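# Reorient a screw hook in the right hand's pinch

## Task

A screw hook starts pinched by its shank between the right thumb and index finger. Rotate it inside that same hand until its orientation in the hand matches the two goal pictures. Only this hand may touch the hook (the wrist camera, its bracket and the arm's last link count as part of the hand); if the hook contacts anything else or leaves the hand, the task fails. To finish, keep the hook still in the hand for a moment with the palm pointing straight down and no hand motor reporting "moving", grip it firmly (a loose hold fails), and then declare that you are done.

## Robot and tools

Robot: the upper body of a humanoid on a stand at the table's -x side, facing about +x. Only its right arm and right hand (five fingers, six hand motors) move. The right side of the robot lies toward -y.

Scene frame: z = 0 is the table top and +z is up. +x runs across the table away from the robot. The table's near edge is at x = 0.18 m. The right shoulder sits about 0.28 m above the pelvis (pelvis 0.01 to 0.14 m above the table), 0.14 m toward -y and 0.06 m toward +x; the hand point reaches at most 0.59 m from it. Printed positions can be off, more so at long reach, and the body may be slightly turned or tilted.

Hand point: a spot fixed to the palm, 0.05 m in front of it, where the index pad meets the thumb tip in a pinch. Its own axes: +z along the straightened fingers, +y outward from the palm, +x across the palm away from the thumb. Palm facing straight down therefore means the hand point's +y points to scene -z. Straight fingers extend 0.06 to 0.07 m past the point along +z. A wrist bracket on the little-finger side sticks out 0.03 m beyond the point along +y and 0.11 m across the palm; it can collide.

Row format (used by execute_actions and move): 14 numbers, each in [-1, 1], in this order: dx, dy, dz, rx, ry, rz, little, ring, middle, index, thumb_bend, thumb_turn, force_limit, speed. The first six are an offset, not a pose: they are measured in the hand point's own axes from its measured pose at the start of the action (for a call's first action, the pose in the last result of this scene). A value of 1.0 equals 0.6 m or 180 degrees; rx, ry, rz form a single rotation vector. The six hand numbers are absolute targets: for fingers +1 is straight and -1 fully curled; thumb_bend +1 straight, -1 fully bent; thumb_turn +1 beside the palm, -1 in front of it opposite the fingers. A pinch is roughly index -0.22, thumb_bend -0.75, thumb_turn -0.57. force_limit maps linearly from about 0 N (-1) to 10 N (+1) at the fingertip, 15 N for the two thumb motors; it only stops closing motion. speed maps from nearly zero (-1) to full (+1); at full speed a finger crosses its whole range in 0.6 s. For gentle closing use speed -0.9 or lower, since fast fingers overshoot the limit.

execute_actions(actions): a list of actions; each action is a table of up to 15 rows, one per 1/30 s step, the last row held if fewer. Every row is an offset from that action's start pose, not from the previous row. An empty list just returns state and images. Each step the commanded pose is clipped to within 70 mm and 16 degrees of the measured pose, so large changes need several actions; position wins over orientation if both cannot be met.

move(target, speed, blocking): drives the hand point in a straight line toward one row's offset pose (measured from the last reported pose). speed is the top speed in m/s, 0.002 to 0.5, default 0.25; rotation is capped at twice that in rad/s. Paths last 0.5 to 10 s. It does not slow for obstacles, so contacts hit harder when fast. The hand numbers are sent at the start. blocking=false returns after 0.5 s; then use wait or stop before other commands. The result adds a move: line (done, off_target, moving, held, fault) plus limits such as paced (pose clipped) or held (steps blocked), and distance from target.

wait(seconds): 0 to 10, lets time pass holding the last command. stop(): brakes a running move. zoom_image(camera, region): camera is cam_head or cam_wrist, region [x0, y0, x1, y1] in pixels of the 504x504 image, at most 504 by 504. show_instructions(): shows the goal pictures again. finished_scene(scene): ends the current scene by its number; irreversible.

Results: end_effector_position (m) and end_effector_quat_wxyz in the scene frame; Hand target (where the controller is driving); hand_measured, hand_stopped_by (moving, target, force, stalled, fault) and hand_load_n, each six values in the row's motor order. Loads are positive when the finger is pushed open; loads near zero mean the grip is lost. HELD in step readings marks steps held back; a pose unreachable line means the clearance check changed the command.

Hand behaviour: a motor starts only when its target changes by 0.01 or more, then locks at target or force limit and holds at least 15 N. To squeeze harder, raise force_limit and send a target further closed than measured; to loosen, send one more open. Repeating numbers keeps the grip.

Hazards: joint torque at its load limit (22.5 N m for most joints, 4.5 N m for wrist pitch and yaw) halts the arm for 10 s. Motors holding loads heat up; a MOTOR HOT line appears from 90 °C and at 120 °C the arm drops. Avoid dropping the hook, letting it touch the table or anything else, knocking items off the table, and fast or hard contact. Joint ranges (rad): shoulder pitch -1.600 to 0.500, shoulder roll -1.600 to 0.000, shoulder yaw -1.300 to 1.300, elbow -1.047 to 2.094, wrist roll -1.972 to 1.972, wrist pitch and yaw -1.614 to 1.614.

Each tool is called after "Call:" as name([rows], argument=value, ...), one row to a line, values as JSON.

Reference images:

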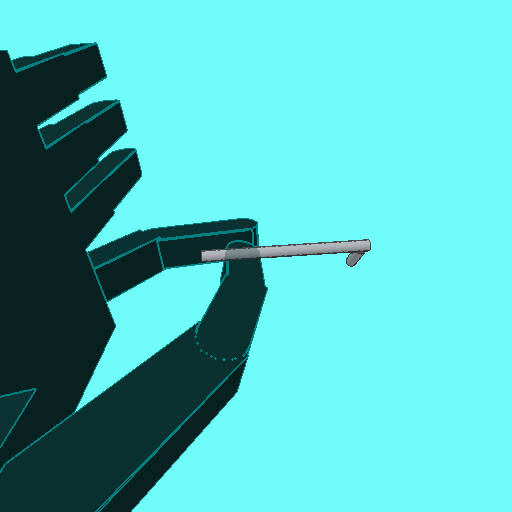

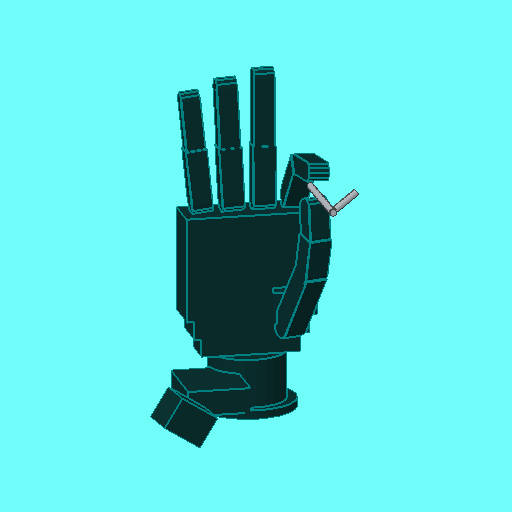

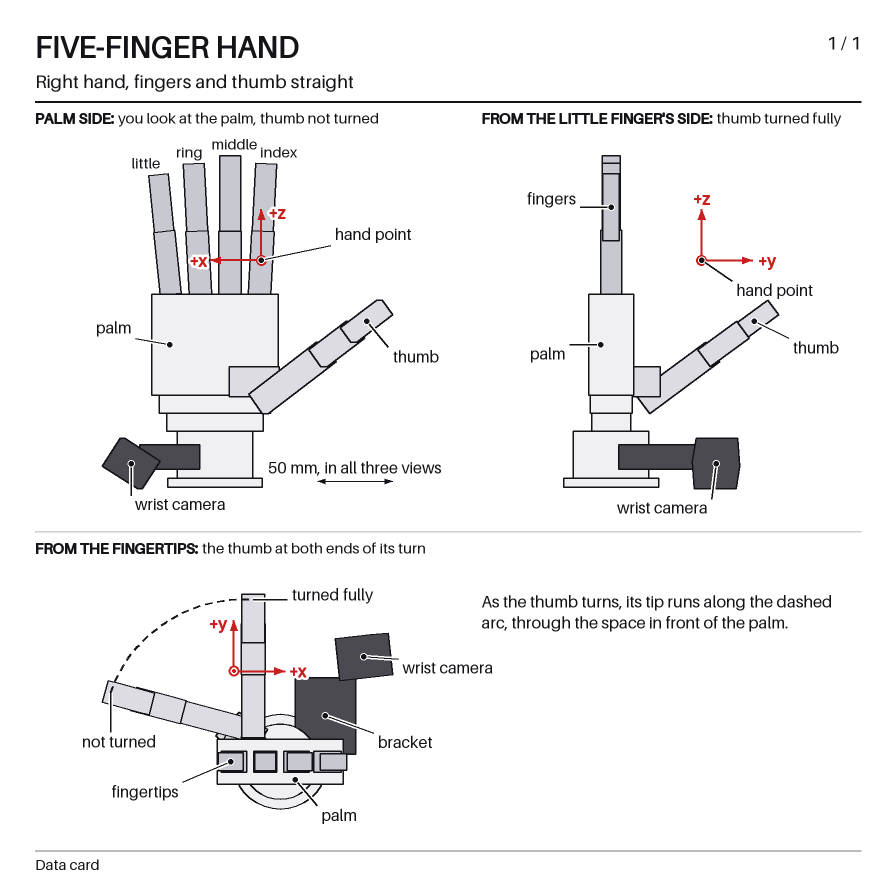

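## Session

I'll start by checking the current state.

Call:
execute_actions(actions=[])

Scene clock: 0.00 s.
end_effector_position=(+0.3831, -0.0301, +0.3111) hand_measured=(+1.000, +1.000, +1.000, -0.158, -0.750, -0.550) hand_load_n=(+0.0, +0.0, +0.0, +5.0, +0.5, +0.0) hand_stopped_by=(target, target, target, target, target, target) hand_force_limit=0.00 hand_speed=-0.80 end_effector_quat_wxyz=(+0.655, -0.617, +0.291, -0.324)
Joint positions: [-0.89  -1.186  0.2   -0.693 -0.185  0.347  0.477]
Joint velocities: [0.005 0.008 0.008 0.    0.    0.    0.   ]
Hand target: +0.383, -0.030, +0.311; +0.655, -0.617, +0.291, -0.324

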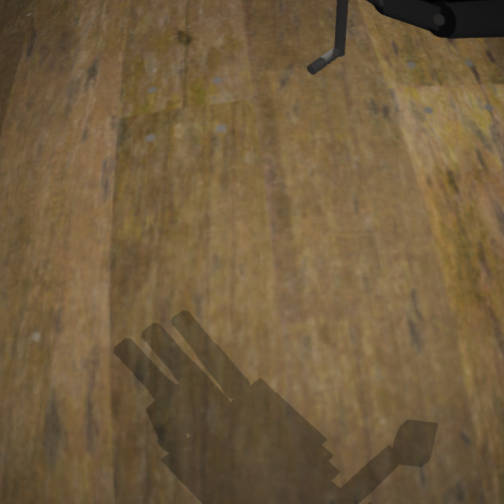

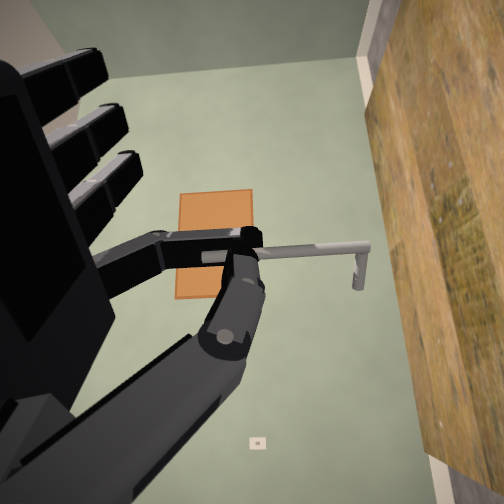

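Call:
zoom_image(camera="cam_wrist", region=[150, 170, 410, 370])

Call:
zoom_image(camera="cam_head", region=[250, 0, 504, 130])

Region (150, 170, 410, 370) of cam_wrist's 504x504 image, scaled by 1.938, with more detail than that image has; it fills the top 388 rows of this view, and the rest is white.

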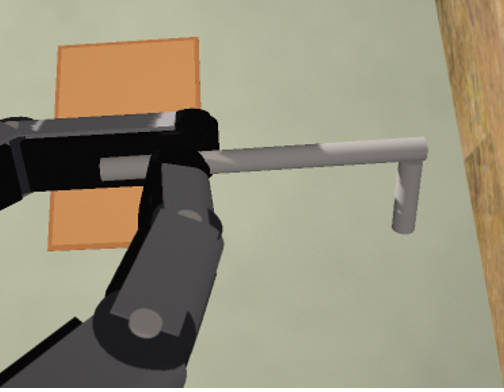

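Region (250, 0, 504, 130) of cam_head's 504x504 image, scaled by 1.984, with more detail than that image has; it fills the top 258 rows of this view, and the rest is white.

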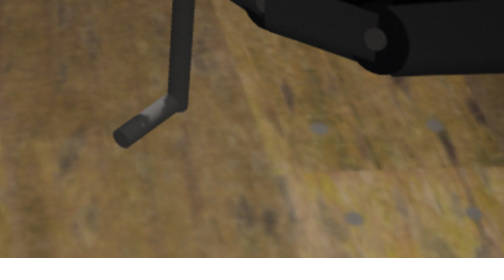

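Call:
execute_actions([
  [[0,0,0,0,0,0,1,1,1,-0.3,-0.75,-0.50,0.0,-0.9]],
])

Scene clock: 45.33 s.
end_effector_position=(+0.3831, -0.0301, +0.3111) hand_measured=(+1.000, +1.000, +1.000, -0.158, -0.750, -0.500) hand_load_n=(+0.0, +0.0, +0.0, +5.5, +1.0, +0.0) hand_stopped_by=(target, target, target, force, target, moving) hand_force_limit=0.00 hand_speed=-0.90 end_effector_quat_wxyz=(+0.655, -0.617, +0.291, -0.324)
Joint positions: [-0.89  -1.186  0.2   -0.693 -0.185  0.347  0.477]
Joint velocities: [-0.014 -0.002  0.009  0.002 -0.008  0.     0.   ]
Hand target: +0.383, -0.030, +0.311; +0.655, -0.617, +0.291, -0.324
Off the commanded pose: 0.000 m, 0 deg.
Step readings (end_effector_position):
0: (+0.3831, -0.0301, +0.3111)
1: (+0.3831, -0.0301, +0.3111)
2: (+0.3831, -0.0301, +0.3111)
4: (+0.3831, -0.0301, +0.3111)
8: (+0.3831, -0.0301, +0.3111)
15: end_effector_position above

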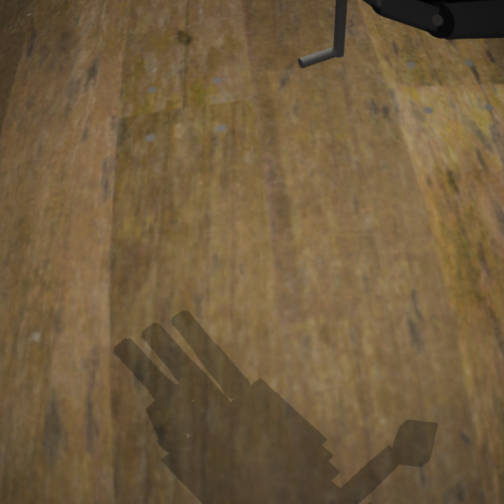

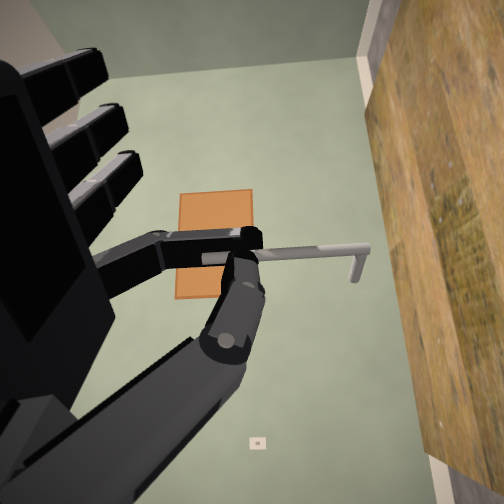

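The roll goes in the right direction. Continue in small steps.

Call:
execute_actions([
  [[0,0,0,0,0,0,1,1,1,-0.32,-0.75,-0.45,0.0,-0.9]],
])

Call:
zoom_image(camera="cam_wrist", region=[150, 170, 410, 370])

Scene clock: 47.70 s.
end_effector_position=(+0.3831, -0.0301, +0.3111) hand_measured=(+1.000, +1.000, +1.000, -0.158, -0.748, -0.450) hand_load_n=(+0.0, +0.0, +0.0, +5.5, +2.0, -0.5) hand_stopped_by=(target, target, target, force, target, moving) hand_force_limit=0.00 hand_speed=-0.90 end_effector_quat_wxyz=(+0.655, -0.617, +0.291, -0.324)
Joint positions: [-0.89  -1.186  0.2   -0.693 -0.185  0.347  0.477]
Joint velocities: [ 0.006 -0.003  0.002 -0.002  0.006  0.     0.   ]
Hand target: +0.383, -0.030, +0.311; +0.655, -0.617, +0.291, -0.324
Off the commanded pose: 0.000 m, 0 deg.
Step readings (end_effector_position):
0: (+0.3831, -0.0301, +0.3111)
1: (+0.3831, -0.0301, +0.3111)
2: (+0.3831, -0.0301, +0.3111)
4: (+0.3831, -0.0301, +0.3111)
8: (+0.3831, -0.0301, +0.3111)
15: end_effector_position above

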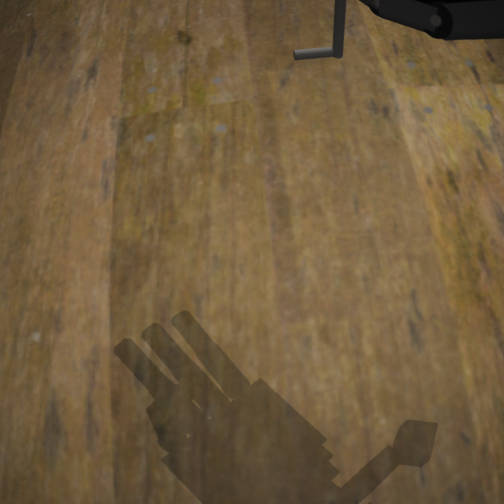

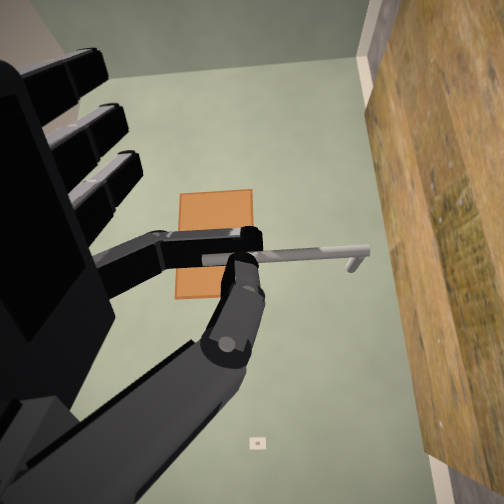

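Region (150, 170, 410, 370) of cam_wrist's 504x504 image, scaled by 1.938, with more detail than that image has; it fills the top 388 rows of this view, and the rest is white.

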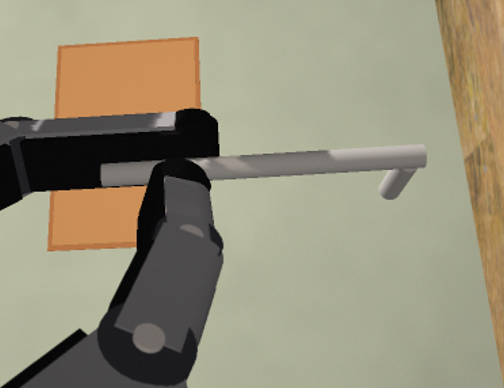

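Call:
show_instructions()

Reference images for this scene: goal picture from the wrist camera place, goal picture looking into the palm, FIVE-FINGER HAND page 1.

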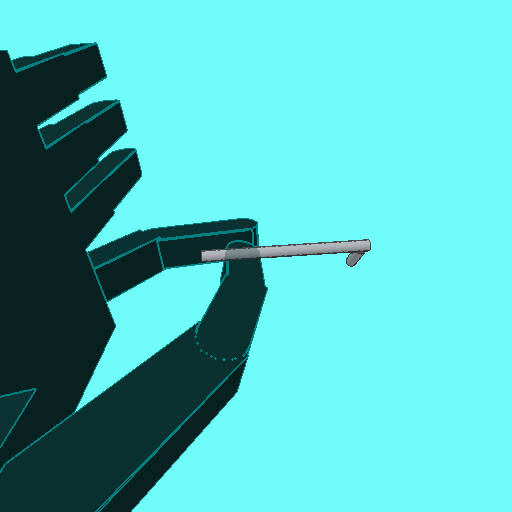

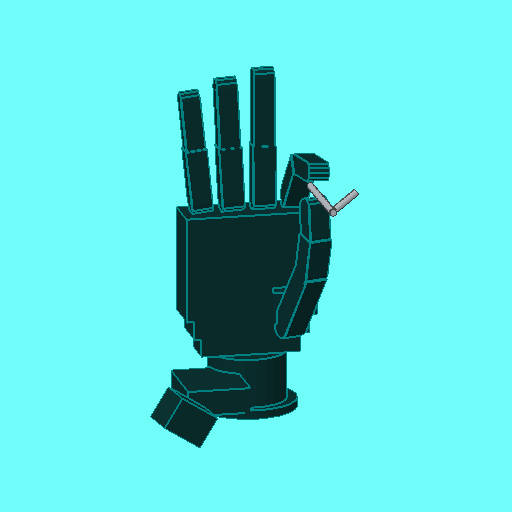

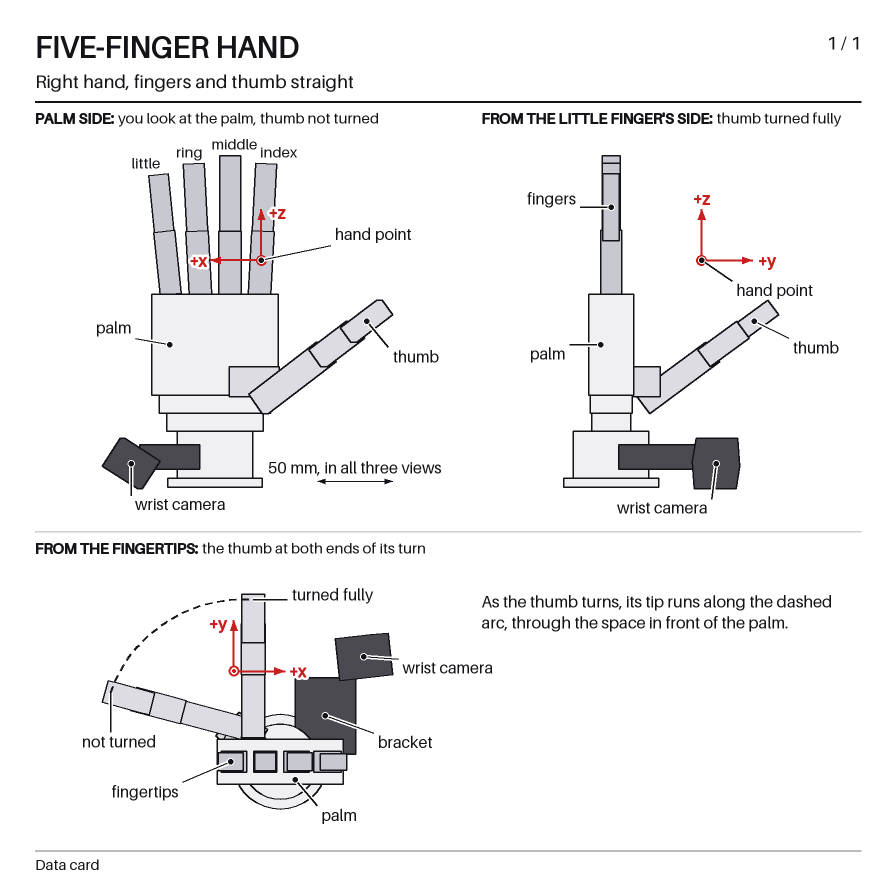

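Call:
zoom_image(camera="cam_wrist", region=[300, 220, 400, 300])

Call:
zoom_image(camera="cam_head", region=[270, 0, 400, 100])

Region (300, 220, 400, 300) of cam_wrist's 504x504 image, scaled by 5.040, with more detail than that image has; it fills the top 403 rows of this view, and the rest is white.

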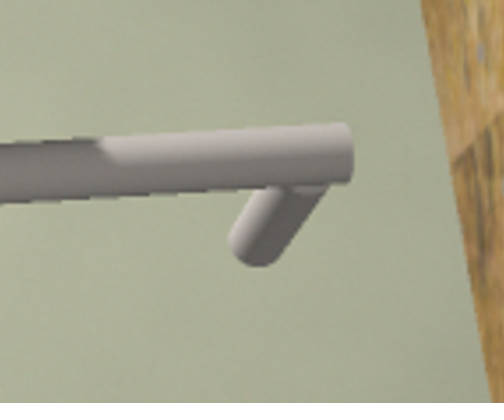

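Region (270, 0, 400, 100) of cam_head's 504x504 image, scaled by 3.877, with more detail than that image has; it fills the top 388 rows of this view, and the rest is white.

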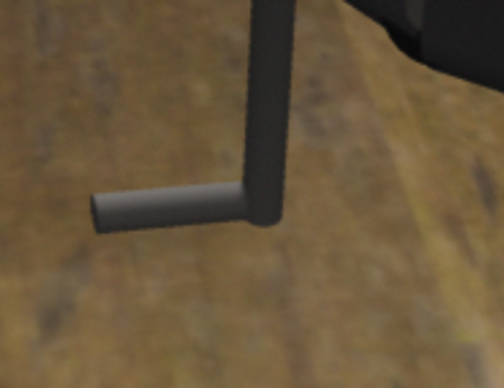

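Call:
execute_actions([
  [[0,0,0,-0.004,0,0.001,1,1,1,-0.32,-0.75,-0.44,0.0,-0.9],[0,0,0,-0.007,0,0.002,1,1,1,-0.32,-0.75,-0.44,0.0,-0.9],[0,0,0,-0.010,0,0.003,1,1,1,-0.32,-0.75,-0.44,0.0,-0.9],[0,0,0,-0.013,0,0.0035,1,1,1,-0.32,-0.75,-0.44,0.0,-0.9],[0,0,0,-0.016,0,0.004,1,1,1,-0.32,-0.75,-0.44,0.0,-0.9],[0,0,0,-0.019,0,0.005,1,1,1,-0.32,-0.75,-0.44,0.0,-0.9],[0,0,0,-0.022,0,0.006,1,1,1,-0.32,-0.75,-0.44,0.0,-0.9]],
  [[0,0,0,0,0,0,1,1,1,-0.34,-0.75,-0.44,0.6,-0.95]],
])

Call:
zoom_image(camera="cam_wrist", region=[150, 170, 410, 370])

Scene clock: 99.43 s.
end_effector_position=(+0.3830, -0.0303, +0.3118) hand_measured=(+1.000, +1.000, +1.000, -0.168, -0.748, -0.440) hand_load_n=(+0.0, +0.0, +0.0, +8.5, +2.5, -0.5) hand_stopped_by=(target, target, target, force, target, target) hand_force_limit=0.60 hand_speed=-0.95 end_effector_quat_wxyz=(+0.637, -0.636, +0.306, -0.310)
Joint positions: [-0.975 -1.187  0.215 -0.664 -0.145  0.371  0.575]
Joint velocities: [ 0.     0.005  0.    -0.012  0.003  0.     0.   ]
Hand target: +0.383, -0.030, +0.312; +0.638, -0.636, +0.306, -0.310
Off the commanded pose: 0.000 m, 0 deg.
Step readings (end_effector_position; steps 1 to 15: 1st action; 16 to 30: 2nd action):
0: (+0.3831, -0.0301, +0.3111)
1: (+0.3831, -0.0301, +0.3111)
2: (+0.3830, -0.0300, +0.3108)
4: (+0.3826, -0.0296, +0.3110)
8: (+0.3826, -0.0296, +0.3124)
15: (+0.3831, -0.0303, +0.3118)
16: (+0.3830, -0.0303, +0.3118)
17: (+0.3830, -0.0303, +0.3118)
19: (+0.3830, -0.0303, +0.3118)
23: (+0.3830, -0.0303, +0.3118)
30: end_effector_position above

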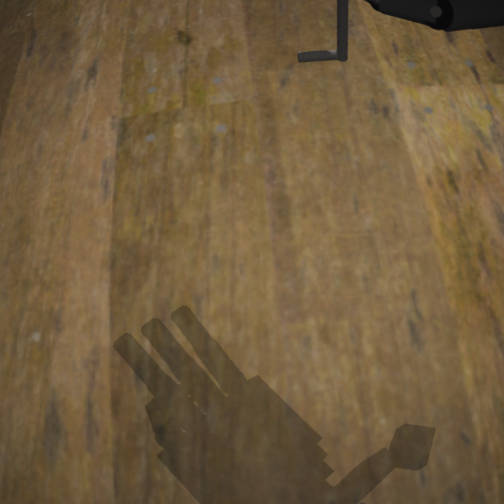

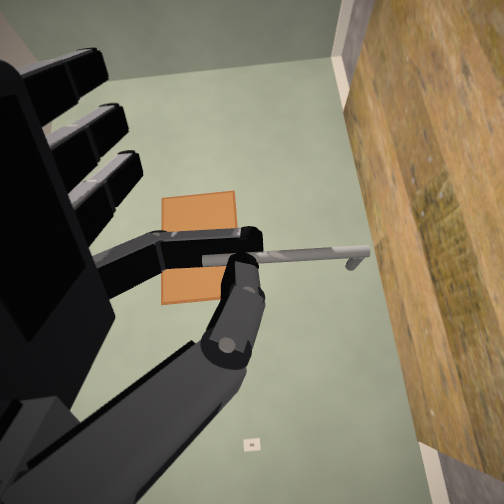

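Region (150, 170, 410, 370) of cam_wrist's 504x504 image, scaled by 1.938, with more detail than that image has; it fills the top 388 rows of this view, and the rest is white.

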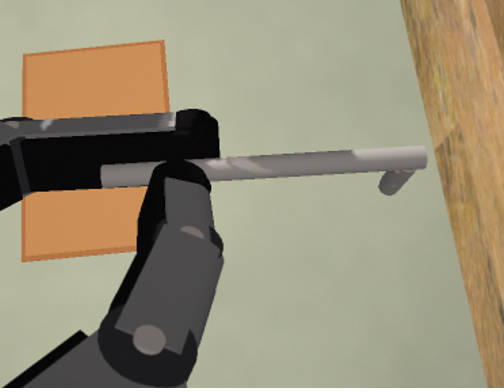

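Call:
zoom_image(camera="cam_wrist", region=[300, 220, 400, 300])

Call:
zoom_image(camera="cam_head", region=[270, 0, 400, 100])

Region (300, 220, 400, 300) of cam_wrist's 504x504 image, scaled by 5.040, with more detail than that image has; it fills the top 403 rows of this view, and the rest is white.

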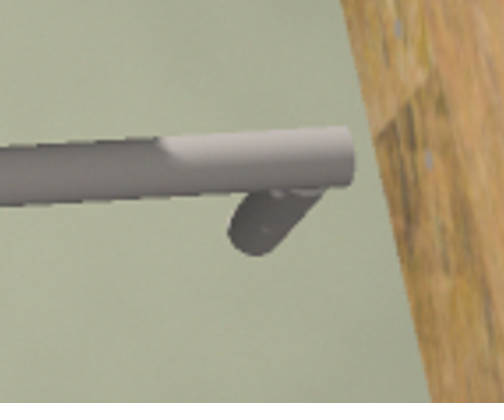

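Region (270, 0, 400, 100) of cam_head's 504x504 image, scaled by 3.877, with more detail than that image has; it fills the top 388 rows of this view, and the rest is white.

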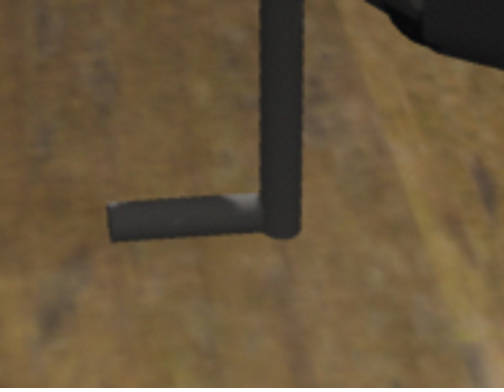

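Call:
wait(seconds=1.5)

Scene clock: 107.07 s.
end_effector_position=(+0.3830, -0.0303, +0.3118) hand_measured=(+1.000, +1.000, +1.000, -0.168, -0.748, -0.440) hand_load_n=(+0.0, +0.0, +0.0, +8.5, +2.5, -0.5) hand_stopped_by=(target, target, target, force, target, target) hand_force_limit=0.60 hand_speed=-0.95 end_effector_quat_wxyz=(+0.637, -0.636, +0.306, -0.310)
Joint positions: [-0.975 -1.187  0.215 -0.664 -0.145  0.371  0.575]
Joint velocities: [-0.008 -0.002  0.005  0.006  0.006  0.     0.   ]
Hand target: +0.383, -0.030, +0.312; +0.638, -0.636, +0.306, -0.310
Off the commanded pose: 0.000 m, 0 deg.
wait: 1.50 s; at rest from the start

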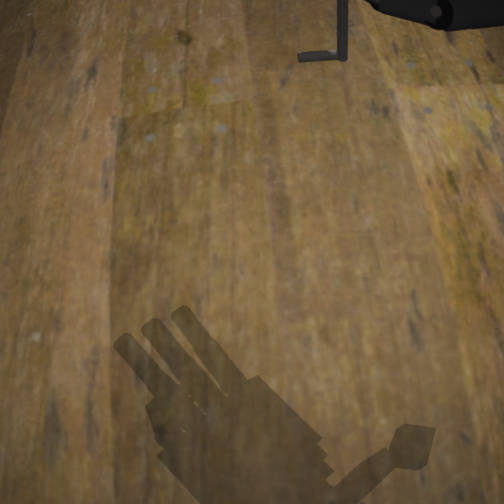

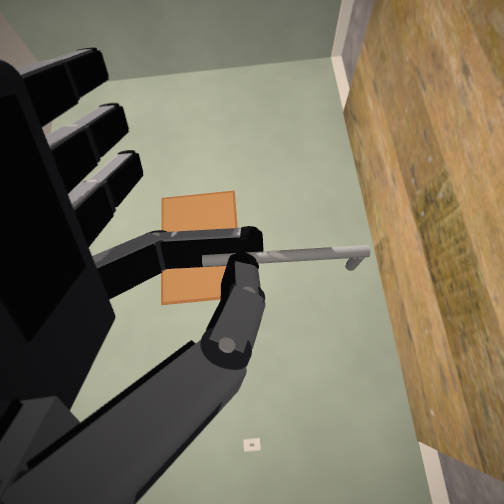

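The hook matches the goal pictures, the grip is firm (8.5 N), the palm faces straight down and no motor is moving. I am done with scene 1.

Call:
finished_scene(scene=1)

The scene is finished: the task was done.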